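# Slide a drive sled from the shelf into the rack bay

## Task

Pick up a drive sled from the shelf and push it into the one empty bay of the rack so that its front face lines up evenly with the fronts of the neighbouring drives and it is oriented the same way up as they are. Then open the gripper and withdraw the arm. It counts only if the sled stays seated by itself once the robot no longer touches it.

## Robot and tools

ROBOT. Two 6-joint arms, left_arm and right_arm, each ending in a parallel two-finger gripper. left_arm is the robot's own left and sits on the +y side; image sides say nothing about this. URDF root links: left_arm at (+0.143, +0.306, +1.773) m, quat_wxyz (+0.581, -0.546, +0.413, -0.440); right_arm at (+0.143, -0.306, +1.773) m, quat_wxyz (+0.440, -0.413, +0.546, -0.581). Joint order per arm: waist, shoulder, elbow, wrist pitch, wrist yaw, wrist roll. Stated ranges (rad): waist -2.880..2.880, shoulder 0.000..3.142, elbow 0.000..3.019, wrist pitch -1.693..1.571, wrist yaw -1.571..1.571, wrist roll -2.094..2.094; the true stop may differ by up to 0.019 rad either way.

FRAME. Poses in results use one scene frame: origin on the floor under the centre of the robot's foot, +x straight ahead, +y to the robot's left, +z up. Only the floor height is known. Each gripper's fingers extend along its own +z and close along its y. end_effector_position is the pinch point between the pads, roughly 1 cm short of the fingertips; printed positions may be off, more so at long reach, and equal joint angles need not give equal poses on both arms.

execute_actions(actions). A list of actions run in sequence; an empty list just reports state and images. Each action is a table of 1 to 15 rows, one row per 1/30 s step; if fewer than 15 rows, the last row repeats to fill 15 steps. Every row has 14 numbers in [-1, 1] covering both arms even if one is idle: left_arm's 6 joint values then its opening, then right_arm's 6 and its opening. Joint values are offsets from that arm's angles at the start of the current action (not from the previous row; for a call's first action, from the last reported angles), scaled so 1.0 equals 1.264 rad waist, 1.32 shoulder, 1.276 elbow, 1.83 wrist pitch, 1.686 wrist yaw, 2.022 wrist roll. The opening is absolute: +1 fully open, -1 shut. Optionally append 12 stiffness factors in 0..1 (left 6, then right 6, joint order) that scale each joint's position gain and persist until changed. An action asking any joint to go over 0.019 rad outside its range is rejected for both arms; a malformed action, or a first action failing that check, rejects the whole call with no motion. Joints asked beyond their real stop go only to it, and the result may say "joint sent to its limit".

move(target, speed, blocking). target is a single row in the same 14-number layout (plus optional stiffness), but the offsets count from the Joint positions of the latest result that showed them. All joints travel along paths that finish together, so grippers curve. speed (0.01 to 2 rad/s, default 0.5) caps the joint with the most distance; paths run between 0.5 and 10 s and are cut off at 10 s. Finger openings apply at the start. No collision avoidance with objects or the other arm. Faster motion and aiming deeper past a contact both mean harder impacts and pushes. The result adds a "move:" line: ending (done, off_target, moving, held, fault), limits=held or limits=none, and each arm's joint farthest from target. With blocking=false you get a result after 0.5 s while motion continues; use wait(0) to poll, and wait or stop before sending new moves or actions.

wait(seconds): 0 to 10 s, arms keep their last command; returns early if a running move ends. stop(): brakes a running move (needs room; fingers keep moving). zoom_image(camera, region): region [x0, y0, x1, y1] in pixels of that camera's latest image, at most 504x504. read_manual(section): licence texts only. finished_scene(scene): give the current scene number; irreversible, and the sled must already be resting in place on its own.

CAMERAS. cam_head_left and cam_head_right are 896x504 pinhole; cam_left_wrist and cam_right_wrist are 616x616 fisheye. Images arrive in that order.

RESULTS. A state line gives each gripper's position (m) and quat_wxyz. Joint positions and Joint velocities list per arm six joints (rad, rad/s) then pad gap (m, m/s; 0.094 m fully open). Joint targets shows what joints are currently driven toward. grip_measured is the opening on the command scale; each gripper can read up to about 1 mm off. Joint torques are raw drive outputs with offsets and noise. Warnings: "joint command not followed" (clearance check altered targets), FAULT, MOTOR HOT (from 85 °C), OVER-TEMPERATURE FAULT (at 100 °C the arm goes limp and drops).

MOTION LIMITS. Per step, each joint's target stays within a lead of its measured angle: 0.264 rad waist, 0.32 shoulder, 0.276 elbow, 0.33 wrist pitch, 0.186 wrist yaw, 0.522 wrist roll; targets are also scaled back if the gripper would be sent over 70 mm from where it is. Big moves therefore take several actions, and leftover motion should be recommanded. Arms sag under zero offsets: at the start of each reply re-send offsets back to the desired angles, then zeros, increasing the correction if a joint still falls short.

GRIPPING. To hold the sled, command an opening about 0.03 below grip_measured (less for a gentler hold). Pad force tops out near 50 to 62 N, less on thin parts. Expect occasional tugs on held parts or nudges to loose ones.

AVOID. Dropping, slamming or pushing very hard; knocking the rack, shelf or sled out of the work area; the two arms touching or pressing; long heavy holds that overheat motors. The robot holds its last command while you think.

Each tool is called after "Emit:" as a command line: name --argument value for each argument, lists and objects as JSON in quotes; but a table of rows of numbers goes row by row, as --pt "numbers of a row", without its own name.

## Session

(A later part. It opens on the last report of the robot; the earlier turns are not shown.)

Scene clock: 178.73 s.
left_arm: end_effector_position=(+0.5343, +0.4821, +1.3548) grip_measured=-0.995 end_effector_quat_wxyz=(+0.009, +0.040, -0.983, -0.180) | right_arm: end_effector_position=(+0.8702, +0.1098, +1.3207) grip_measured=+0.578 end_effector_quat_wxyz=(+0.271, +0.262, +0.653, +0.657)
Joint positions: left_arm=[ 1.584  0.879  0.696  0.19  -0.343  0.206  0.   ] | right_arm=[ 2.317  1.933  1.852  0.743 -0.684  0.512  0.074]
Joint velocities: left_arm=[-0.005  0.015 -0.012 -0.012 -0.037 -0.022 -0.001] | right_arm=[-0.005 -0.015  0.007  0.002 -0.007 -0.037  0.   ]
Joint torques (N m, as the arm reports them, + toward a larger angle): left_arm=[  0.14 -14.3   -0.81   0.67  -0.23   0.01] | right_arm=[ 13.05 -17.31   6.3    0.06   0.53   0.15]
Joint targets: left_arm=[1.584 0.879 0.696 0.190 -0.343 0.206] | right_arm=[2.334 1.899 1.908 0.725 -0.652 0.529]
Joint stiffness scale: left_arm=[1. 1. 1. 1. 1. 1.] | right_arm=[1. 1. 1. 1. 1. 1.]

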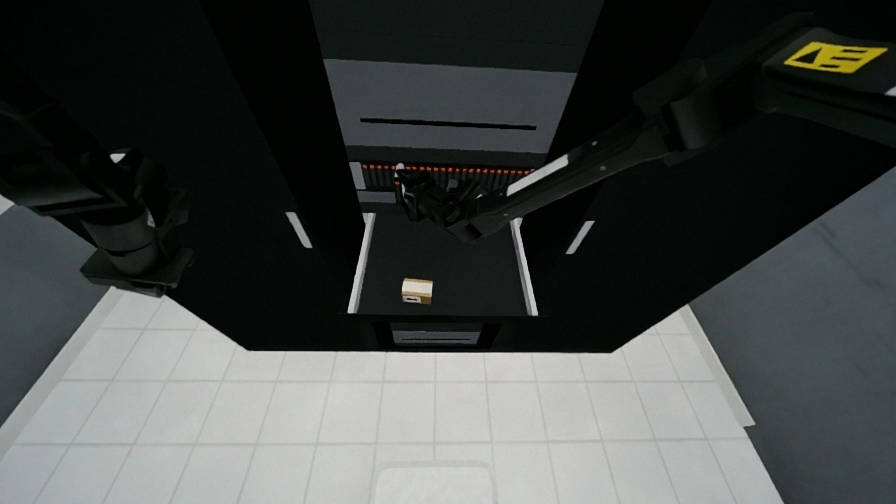

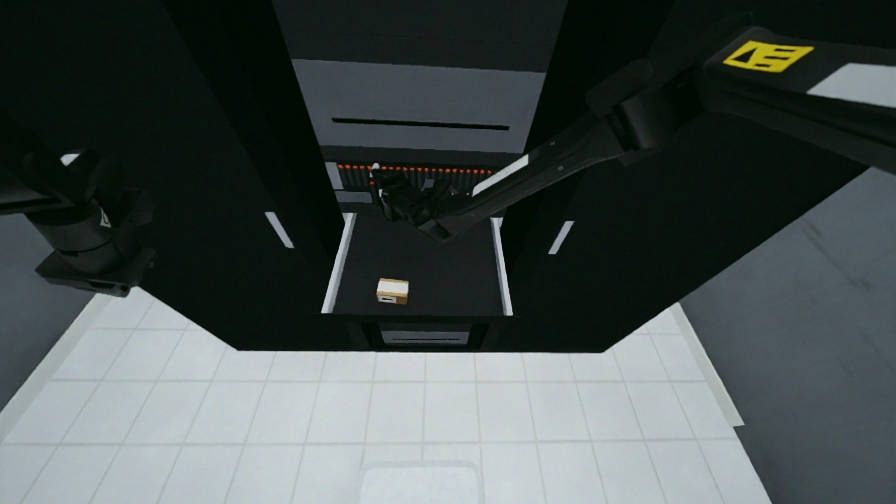

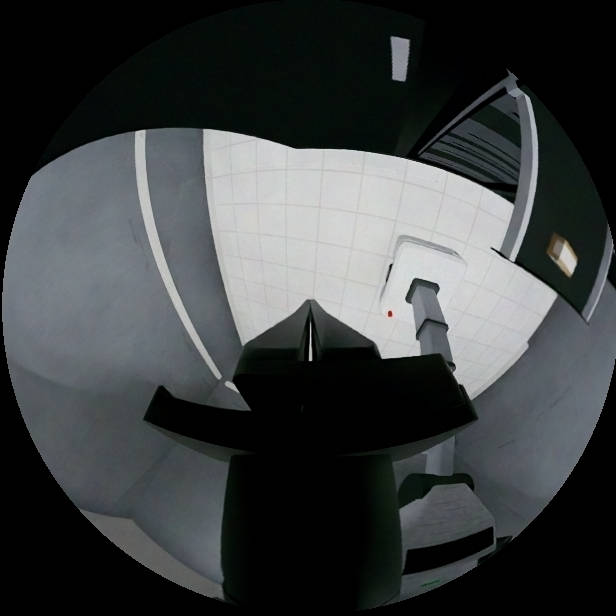

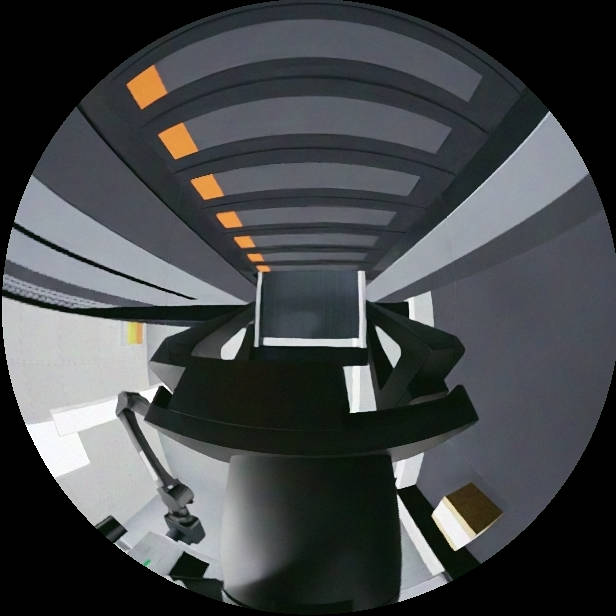

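Emit:
execute_actions --actions '[[[0,0,0,0,0,0,-1,0.012,-0.01,0,0,0,0,0.5]],[[0,0,0,0,0,0,-1,0.008,0,0,0,0,0,0.66]],[[0,0,0,0,0,0,-1,0.008,0,0,0,0,0,0.66]],[[0,0,0,0,0,0,-1,0.008,0,0,0,0,0,0.5]],[[0,0,0,0,0,0,-1,0.015,-0.015,0.04,-0.015,0.01,0,0.5]],[[0,0,0,0,0,0,-1,0.015,-0.015,0.045,-0.015,0.01,0,0.5]],[[0,0,0,0,0,0,-1,0.015,-0.015,0.045,-0.015,0.01,0,0.5]]]'

Emit:
move --target '[-0.49,0.494,0.3,0.58,0.263,0.279,-1,0.012,-0.01,0.02,0,0,0,0.5]'

Scene clock: 186.13 s.
left_arm: end_effector_position=(+0.5343, +0.4821, +1.3548) grip_measured=-0.995 end_effector_quat_wxyz=(+0.009, +0.040, -0.983, -0.180) | right_arm: end_effector_position=(+0.8839, +0.1088, +1.3201) grip_measured=+0.575 end_effector_quat_wxyz=(+0.269, +0.255, +0.657, +0.657)
Joint positions: left_arm=[ 1.584  0.879  0.696  0.19  -0.343  0.206  0.   ] | right_arm=[ 2.318  1.933  1.896  0.68  -0.688  0.493  0.074]
Joint velocities: left_arm=[-0.005 -0.015 -0.017  0.002  0.037 -0.007 -0.   ] | right_arm=[-0.005 -0.005 -0.002 -0.002 -0.022 -0.022  0.002]
Joint torques (N m, as the arm reports them, + toward a larger angle): left_arm=[  0.13 -14.3   -0.81   0.68  -0.24   0.01] | right_arm=[ 12.99 -16.46   5.29   0.47   0.04   0.04]
Joint targets: left_arm=[1.584 0.879 0.696 0.190 -0.343 0.206] | right_arm=[2.337 1.913 1.938 0.675 -0.669 0.500]
Joint stiffness scale: left_arm=[1. 1. 1. 1. 1. 1.] | right_arm=[1. 1. 1. 1. 1. 1.]

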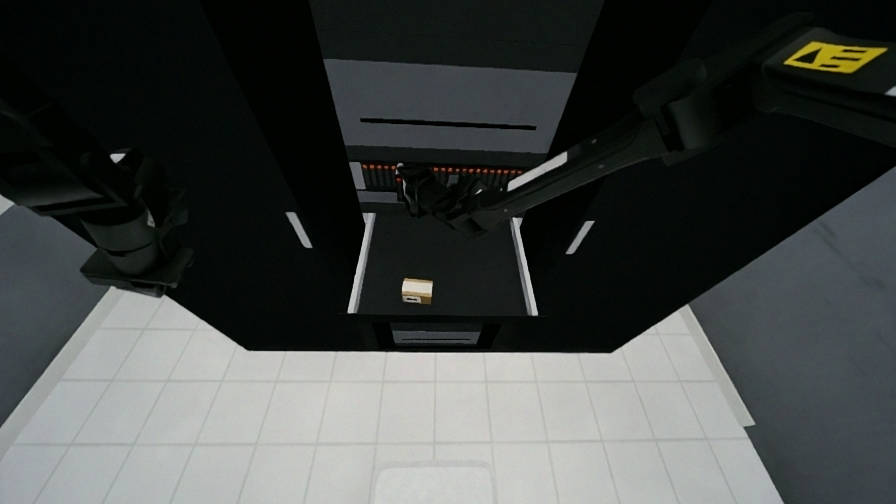

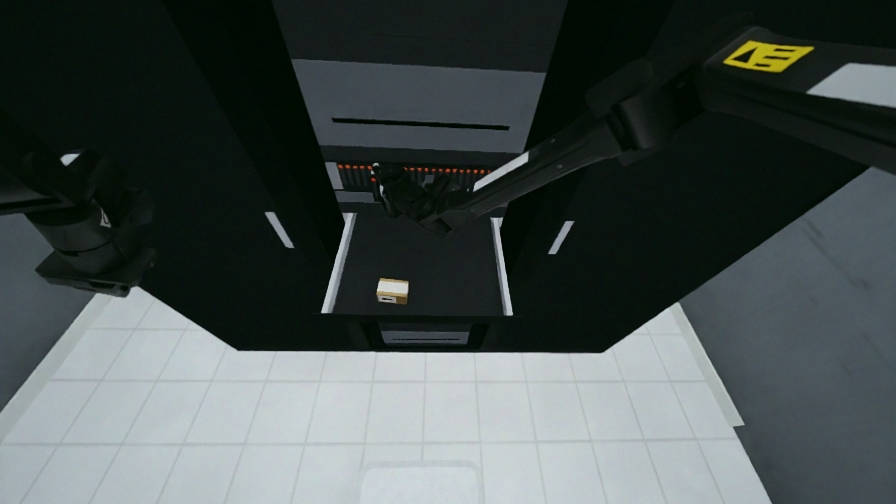

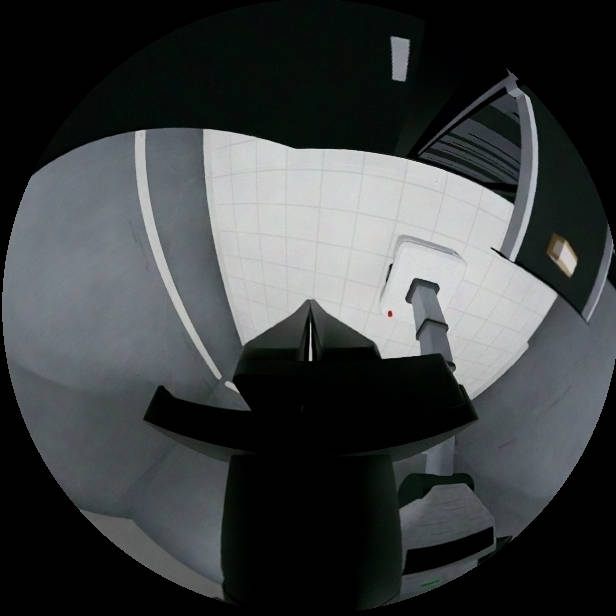

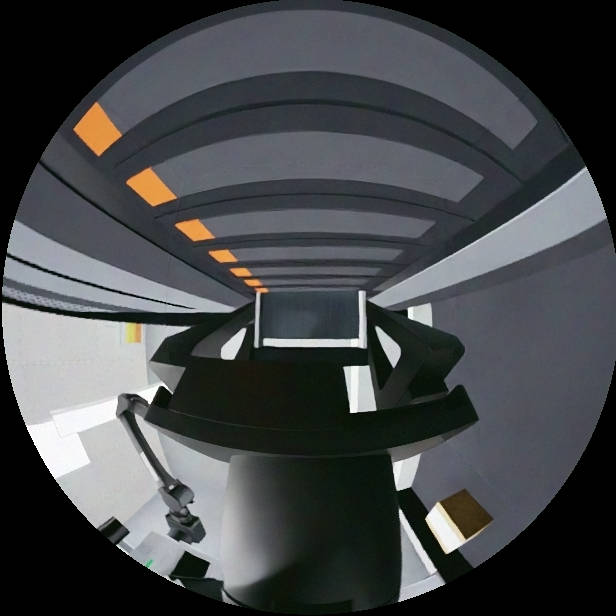

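Scene clock: 188.93 s.
left_arm: end_effector_position=(+0.7660, +0.1216, +1.3294) grip_measured=-0.995 end_effector_quat_wxyz=(+0.503, +0.121, +0.852, -0.081) | right_arm: end_effector_position=(+0.8834, +0.1092, +1.3202) grip_measured=+0.575 end_effector_quat_wxyz=(+0.268, +0.254, +0.657, +0.657)
Joint positions: left_arm=[0.971 1.522 1.076 1.232 0.099 0.757 0.   ] | right_arm=[ 2.318  1.933  1.896  0.68  -0.69   0.492  0.074]
Joint velocities: left_arm=[-0.005  0.005 -0.007  0.002 -0.022 -0.037  0.001] | right_arm=[-0.015  0.005  0.017  0.002  0.022  0.022 -0.   ]
Joint torques (N m, as the arm reports them, + toward a larger angle): left_arm=[ -7.1  -12.67  -1.29   2.4    0.5    0.19] | right_arm=[ 12.92 -15.9    3.71   0.66  -0.6   -0.04]
Joint targets: left_arm=[0.964 1.531 1.079 1.251 0.100 0.771] | right_arm=[2.333 1.919 1.922 0.680 -0.688 0.493]
Joint stiffness scale: left_arm=[1. 1. 1. 1. 1. 1.] | right_arm=[1. 1. 1. 1. 1. 1.]
move: off_target (right_arm); limits=none; left_arm: farthest joint: the wrist pitch, 0.019 radians from its target (1.062 radians at the start); right_arm: farthest joint: the elbow, 0.026 radians from its target (0.025 radians at the start)

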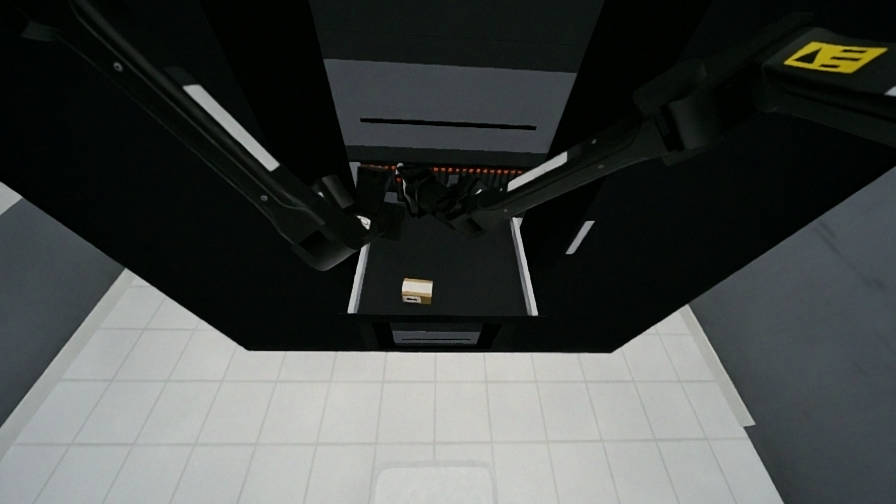

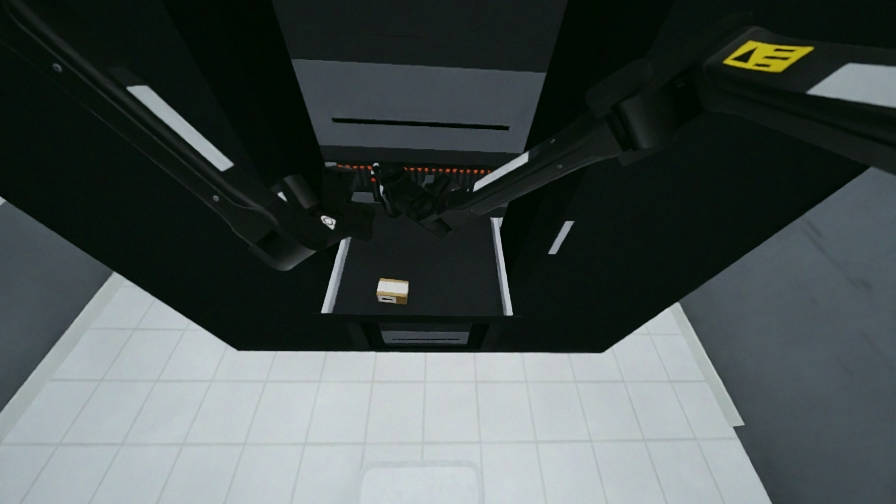

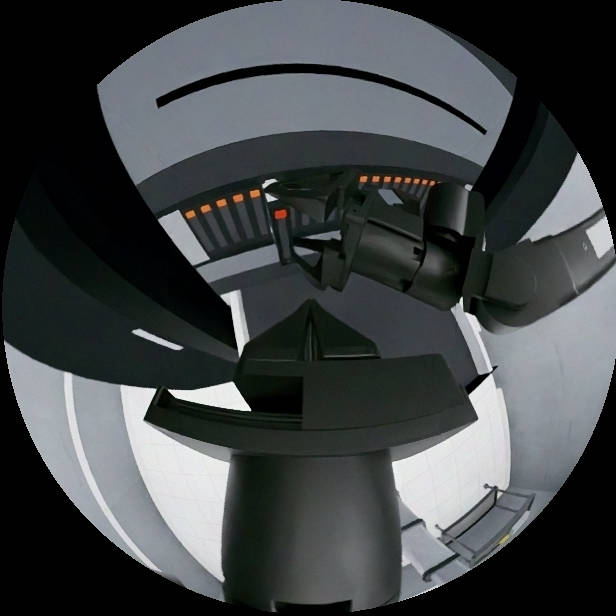

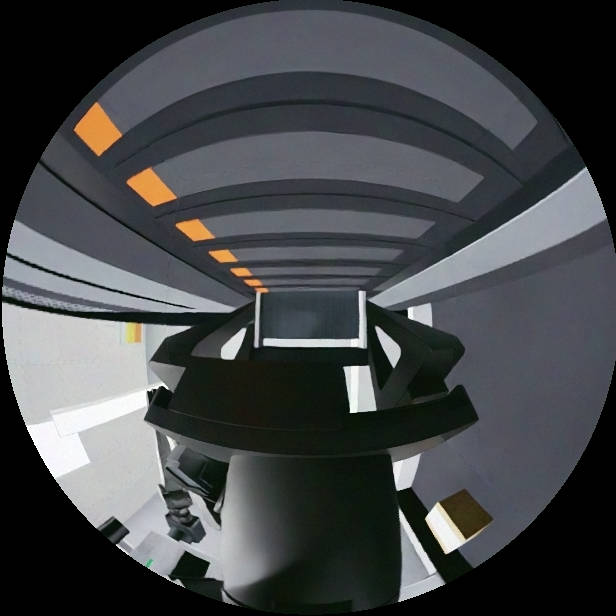

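Emit:
execute_actions --actions '[[[0,0,0,0,0,0,-1,0,0,0,0,0,0,0.5]],[[0,0,0,0,0,0,-1,0,0,0,0,0,0,1]]]'

Emit:
move --target '[0,0,0,0,0,0,-1,-0.045,-0.105,-0.2,0.075,-0.03,0,1]' --speed 0.15

Emit:
move --target '[-0.02,0.012,0.13,-0.08,-0.008,0,-1,-0.2,-0.3,-0.4,0.075,0,0,1]' --speed 0.3

Scene clock: 195.30 s.
left_arm: end_effector_position=(+0.7660, +0.1216, +1.3294) grip_measured=-0.995 end_effector_quat_wxyz=(+0.503, +0.122, +0.852, -0.081) | right_arm: end_effector_position=(+0.8834, +0.1092, +1.3203) grip_measured=+1.000 end_effector_quat_wxyz=(+0.268, +0.254, +0.657, +0.657)
Joint positions: left_arm=[0.971 1.522 1.076 1.232 0.099 0.757 0.   ] | right_arm=[ 2.318  1.933  1.896  0.68  -0.69   0.492  0.094]
Joint velocities: left_arm=[-0.015 -0.005 -0.012  0.007 -0.051  0.022  0.   ] | right_arm=[-0.005 -0.015 -0.002 -0.002 -0.007  0.007  0.   ]
Joint torques (N m, as the arm reports them, + toward a larger angle): left_arm=[ -6.55 -13.34  -1.58   1.64   0.44   0.04] | right_arm=[ 11.48 -14.48   1.3    0.67  -0.63  -0.04]
Joint targets: left_arm=[0.971 1.522 1.076 1.232 0.099 0.757] | right_arm=[2.318 1.933 1.896 0.680 -0.690 0.492]
Joint stiffness scale: left_arm=[1. 1. 1. 1. 1. 1.] | right_arm=[1. 1. 1. 1. 1. 1.]

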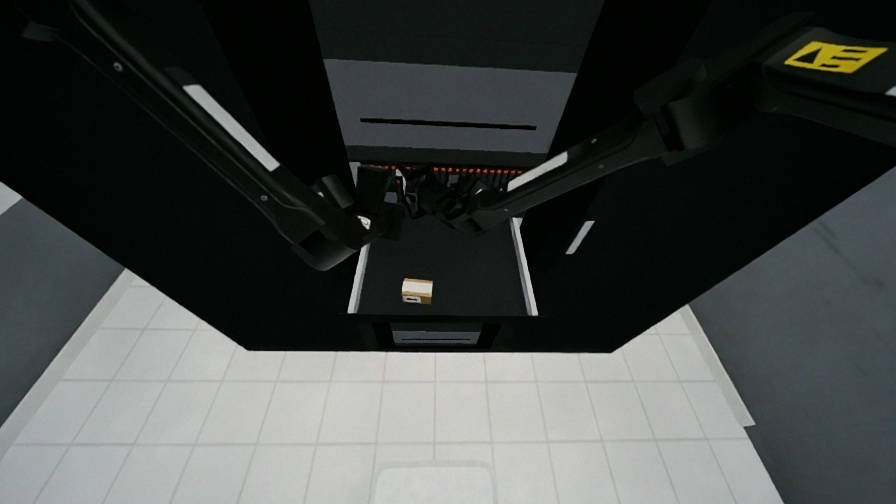

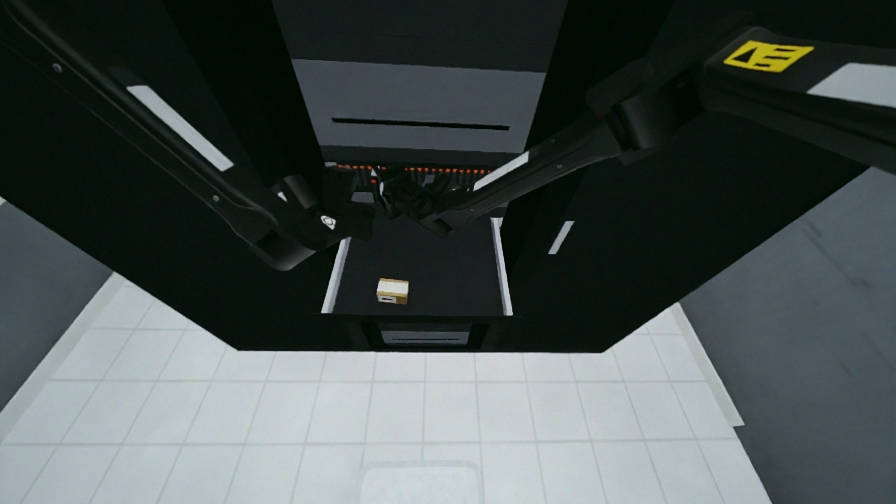

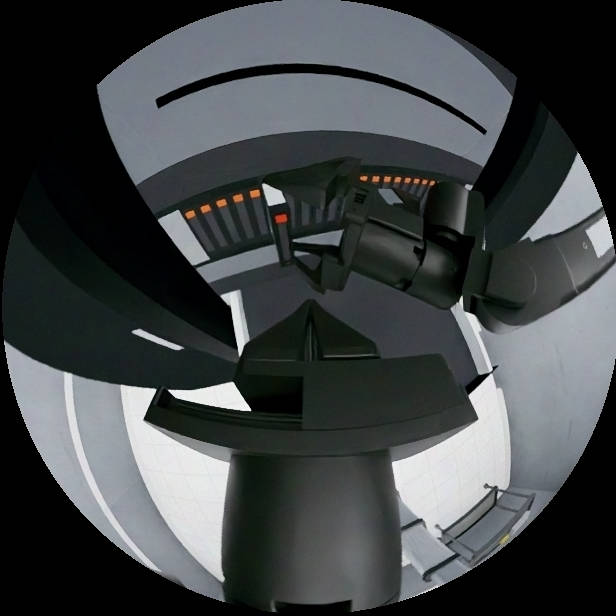

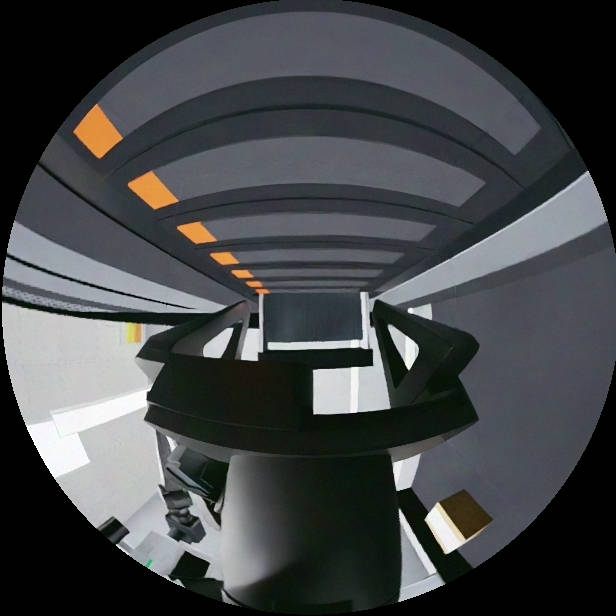

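Scene clock: 197.33 s.
left_arm: end_effector_position=(+0.7660, +0.1216, +1.3294) grip_measured=-0.995 end_effector_quat_wxyz=(+0.503, +0.122, +0.852, -0.081) | right_arm: end_effector_position=(+0.8385, +0.0673, +1.3307) grip_measured=+1.000 end_effector_quat_wxyz=(+0.266, +0.241, +0.664, +0.655)
Joint positions: left_arm=[0.971 1.522 1.076 1.232 0.099 0.757 0.   ] | right_arm=[ 2.268  1.812  1.647  0.803 -0.735  0.492  0.094]
Joint velocities: left_arm=[-0.005  0.005  0.007 -0.002  0.022 -0.066 -0.001] | right_arm=[-0.005  0.015 -0.002 -0.002 -0.022  0.022  0.   ]
Joint torques (N m, as the arm reports them, + toward a larger angle): left_arm=[ -6.54 -13.33  -1.59   1.65   0.43   0.04] | right_arm=[  9.13 -16.37  -0.21   1.2   -0.84  -0.04]
Joint targets: left_arm=[0.971 1.522 1.076 1.232 0.099 0.757] | right_arm=[2.261 1.795 1.641 0.817 -0.741 0.492]
Joint stiffness scale: left_arm=[1. 1. 1. 1. 1. 1.] | right_arm=[1. 1. 1. 1. 1. 1.]
move: done; limits=none; left_arm: farthest joint: the waist, 0.000 radians from its target (0.000 radians at the start); right_arm: farthest joint: the shoulder, 0.018 radians from its target (0.139 radians at the start)

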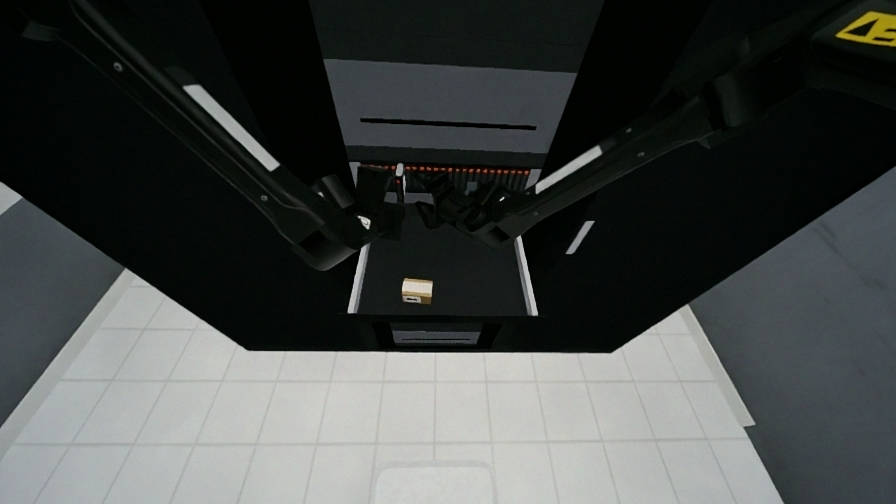

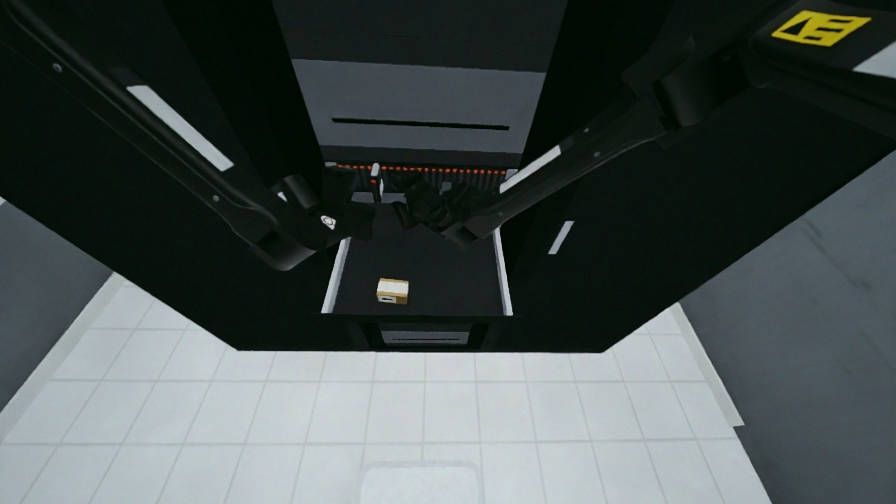

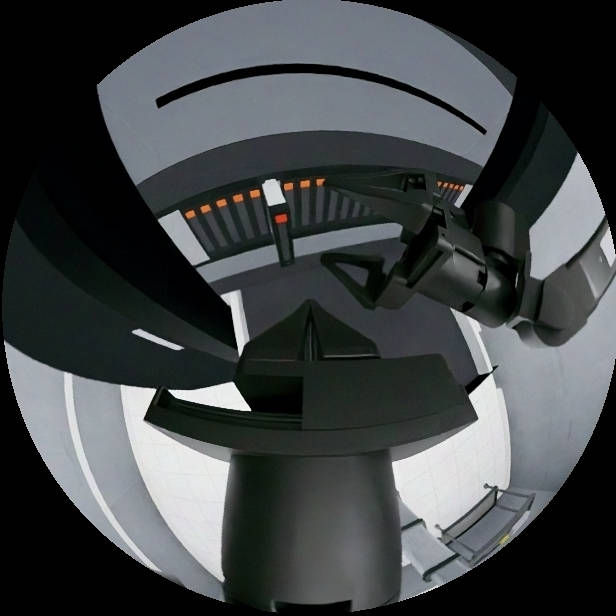

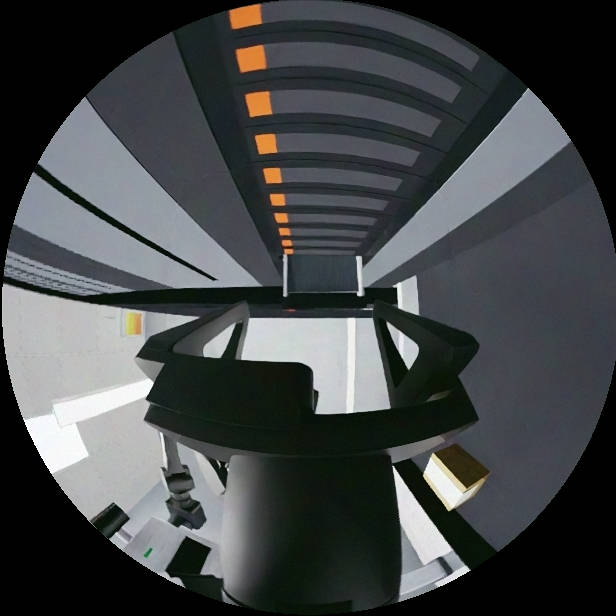

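Scene clock: 199.40 s.
left_arm: end_effector_position=(+0.8300, +0.1275, +1.3197) grip_measured=-0.995 end_effector_quat_wxyz=(+0.510, +0.114, +0.849, -0.073) | right_arm: end_effector_position=(+0.7711, -0.1224, +1.3465) grip_measured=+1.000 end_effector_quat_wxyz=(+0.276, +0.235, +0.745, +0.560)
Joint positions: left_arm=[0.965 1.522 1.239 1.094 0.087 0.757 0.   ] | right_arm=[ 2.017  1.431  1.144  0.926 -0.735  0.492  0.094]
Joint velocities: left_arm=[-0.005 -0.005  0.002 -0.012 -0.007 -0.007  0.001] | right_arm=[-0.024 -0.005  0.002 -0.022 -0.037  0.022  0.   ]
Joint torques (N m, as the arm reports them, + toward a larger angle): left_arm=[ -8.25 -13.47   0.02   1.29   0.36   0.04] | right_arm=[  3.8  -17.51  -1.33   1.33  -0.58  -0.03]
Joint targets: left_arm=[0.946 1.537 1.241 1.086 0.085 0.757] | right_arm=[2.015 1.416 1.136 0.940 -0.735 0.492]
Joint stiffness scale: left_arm=[1. 1. 1. 1. 1. 1.] | right_arm=[1. 1. 1. 1. 1. 1.]
move: done; limits=none; left_arm: farthest joint: the waist, 0.019 radians from its target (0.025 radians at the start); right_arm: farthest joint: the shoulder, 0.015 radians from its target (0.396 radians at the start)

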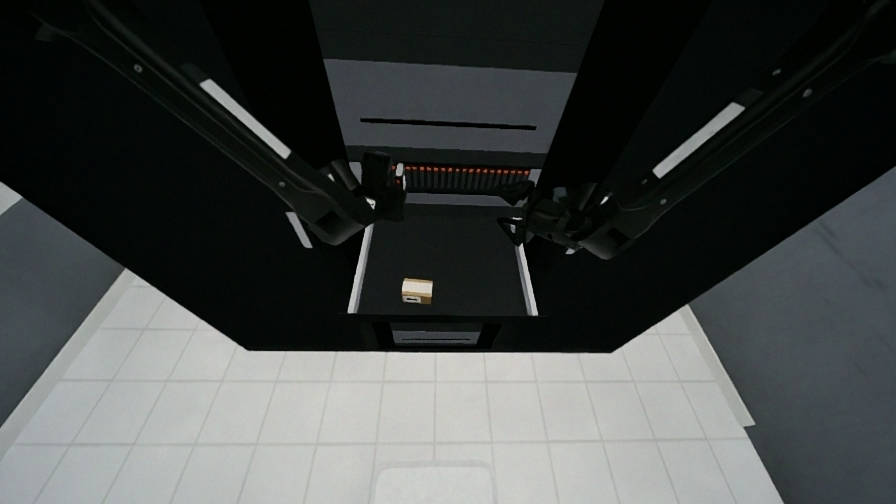

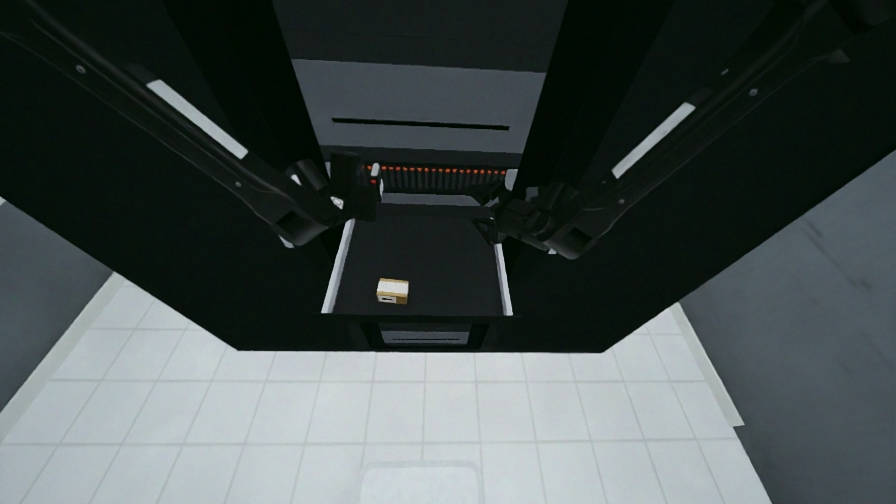

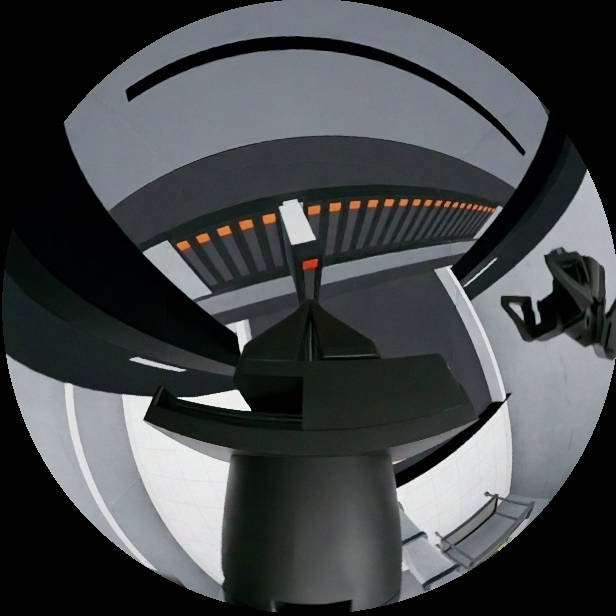

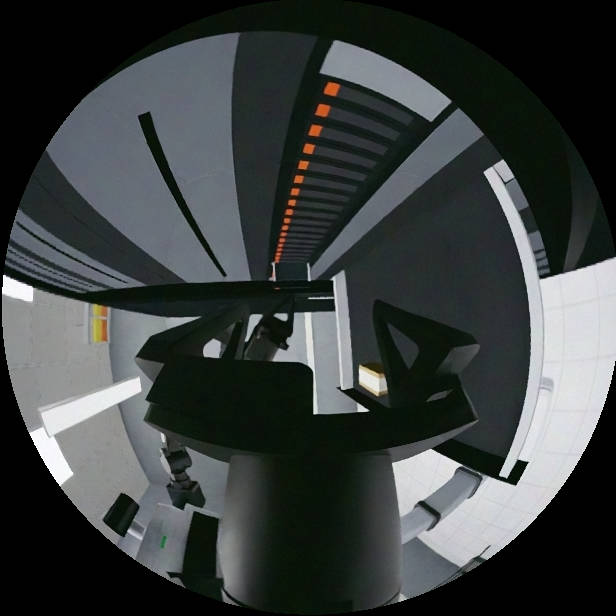

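Emit:
execute_actions --actions '[[[-0.027,0,0,0,0,0,-1,0,0,0,0,0,0,1]],[[-0.02,0,0.03,-0.021,0,0,-1,0,0,0,0,0,0,1]],[[-0.02,0,0.035,-0.021,0,0,-1,0,0,0,0,0,0,1]],[[-0.02,0,0.035,-0.021,0,0,-1,0,0,0,0,0,0,1]],[[-0.02,0,0.035,-0.021,0,0,-1,0,0,0,0,0,0,1]],[[-0.02,0,0.035,-0.021,0,0,-1,0,0,0,0,0,0,1]]]'

Scene clock: 205.03 s.
left_arm: end_effector_position=(+0.8938, +0.1170, +1.3292) grip_measured=-0.995 end_effector_quat_wxyz=(+0.519, +0.104, +0.844, -0.087) | right_arm: end_effector_position=(+0.7711, -0.1224, +1.3465) grip_measured=+1.000 end_effector_quat_wxyz=(+0.276, +0.235, +0.745, +0.560)
Joint positions: left_arm=[0.921 1.524 1.396 0.945 0.083 0.757 0.   ] | right_arm=[ 2.017  1.431  1.144  0.926 -0.735  0.492  0.094]
Joint velocities: left_arm=[-0.005  0.015 -0.017 -0.007 -0.051  0.022 -0.001] | right_arm=[-0.024 -0.015 -0.007 -0.007 -0.022  0.037  0.   ]
Joint torques (N m, as the arm reports them, + toward a larger angle): left_arm=[ -9.32 -15.74   4.71   1.05   0.61   0.05] | right_arm=[  3.99 -16.16  -0.68   0.84  -0.57  -0.02]
Joint targets: left_arm=[0.897 1.524 1.433 0.931 0.087 0.757] | right_arm=[2.017 1.431 1.144 0.926 -0.735 0.492]
Joint stiffness scale: left_arm=[1. 1. 1. 1. 1. 1.] | right_arm=[1. 1. 1. 1. 1. 1.]

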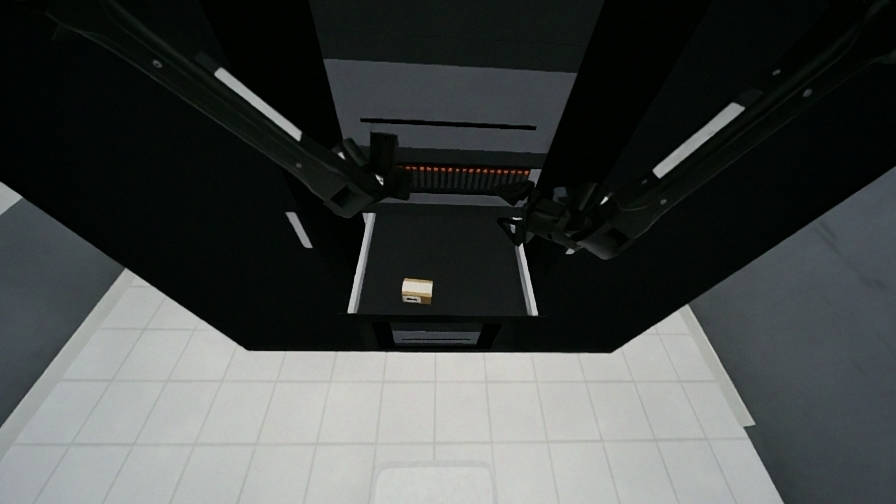

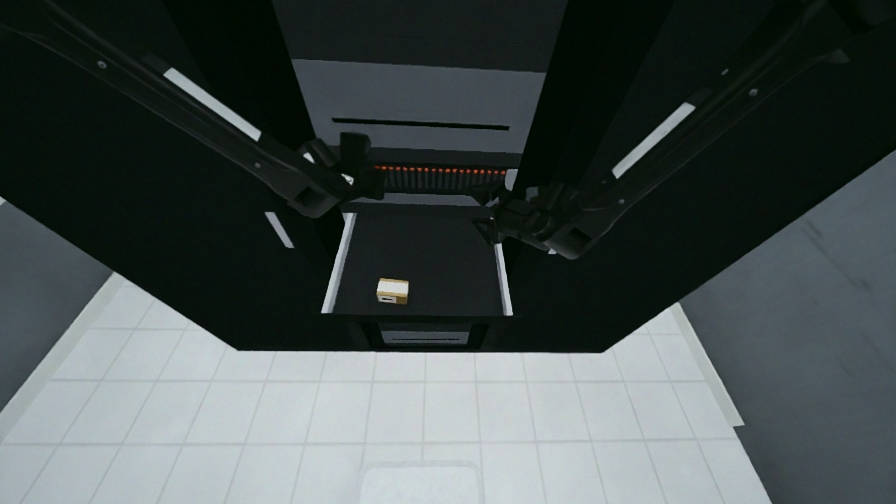

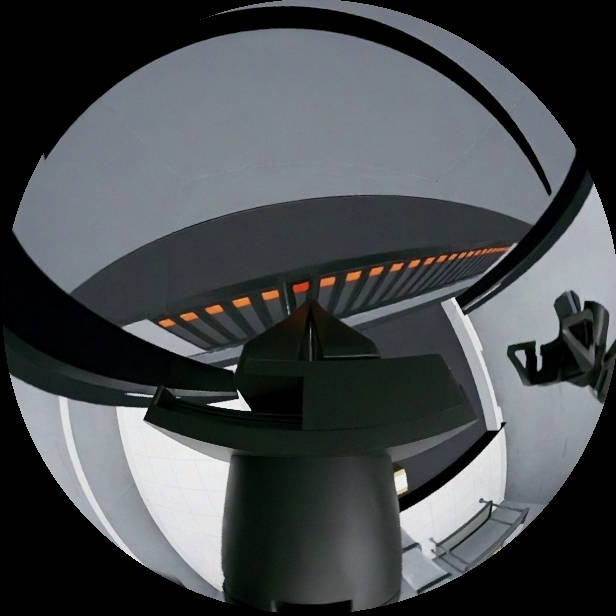

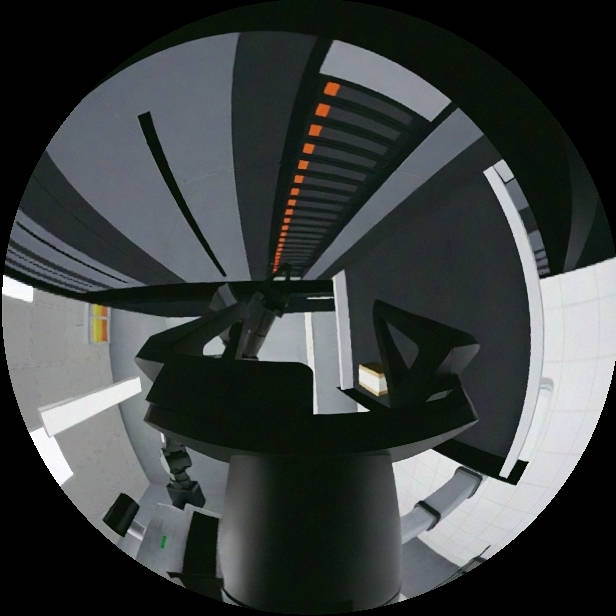

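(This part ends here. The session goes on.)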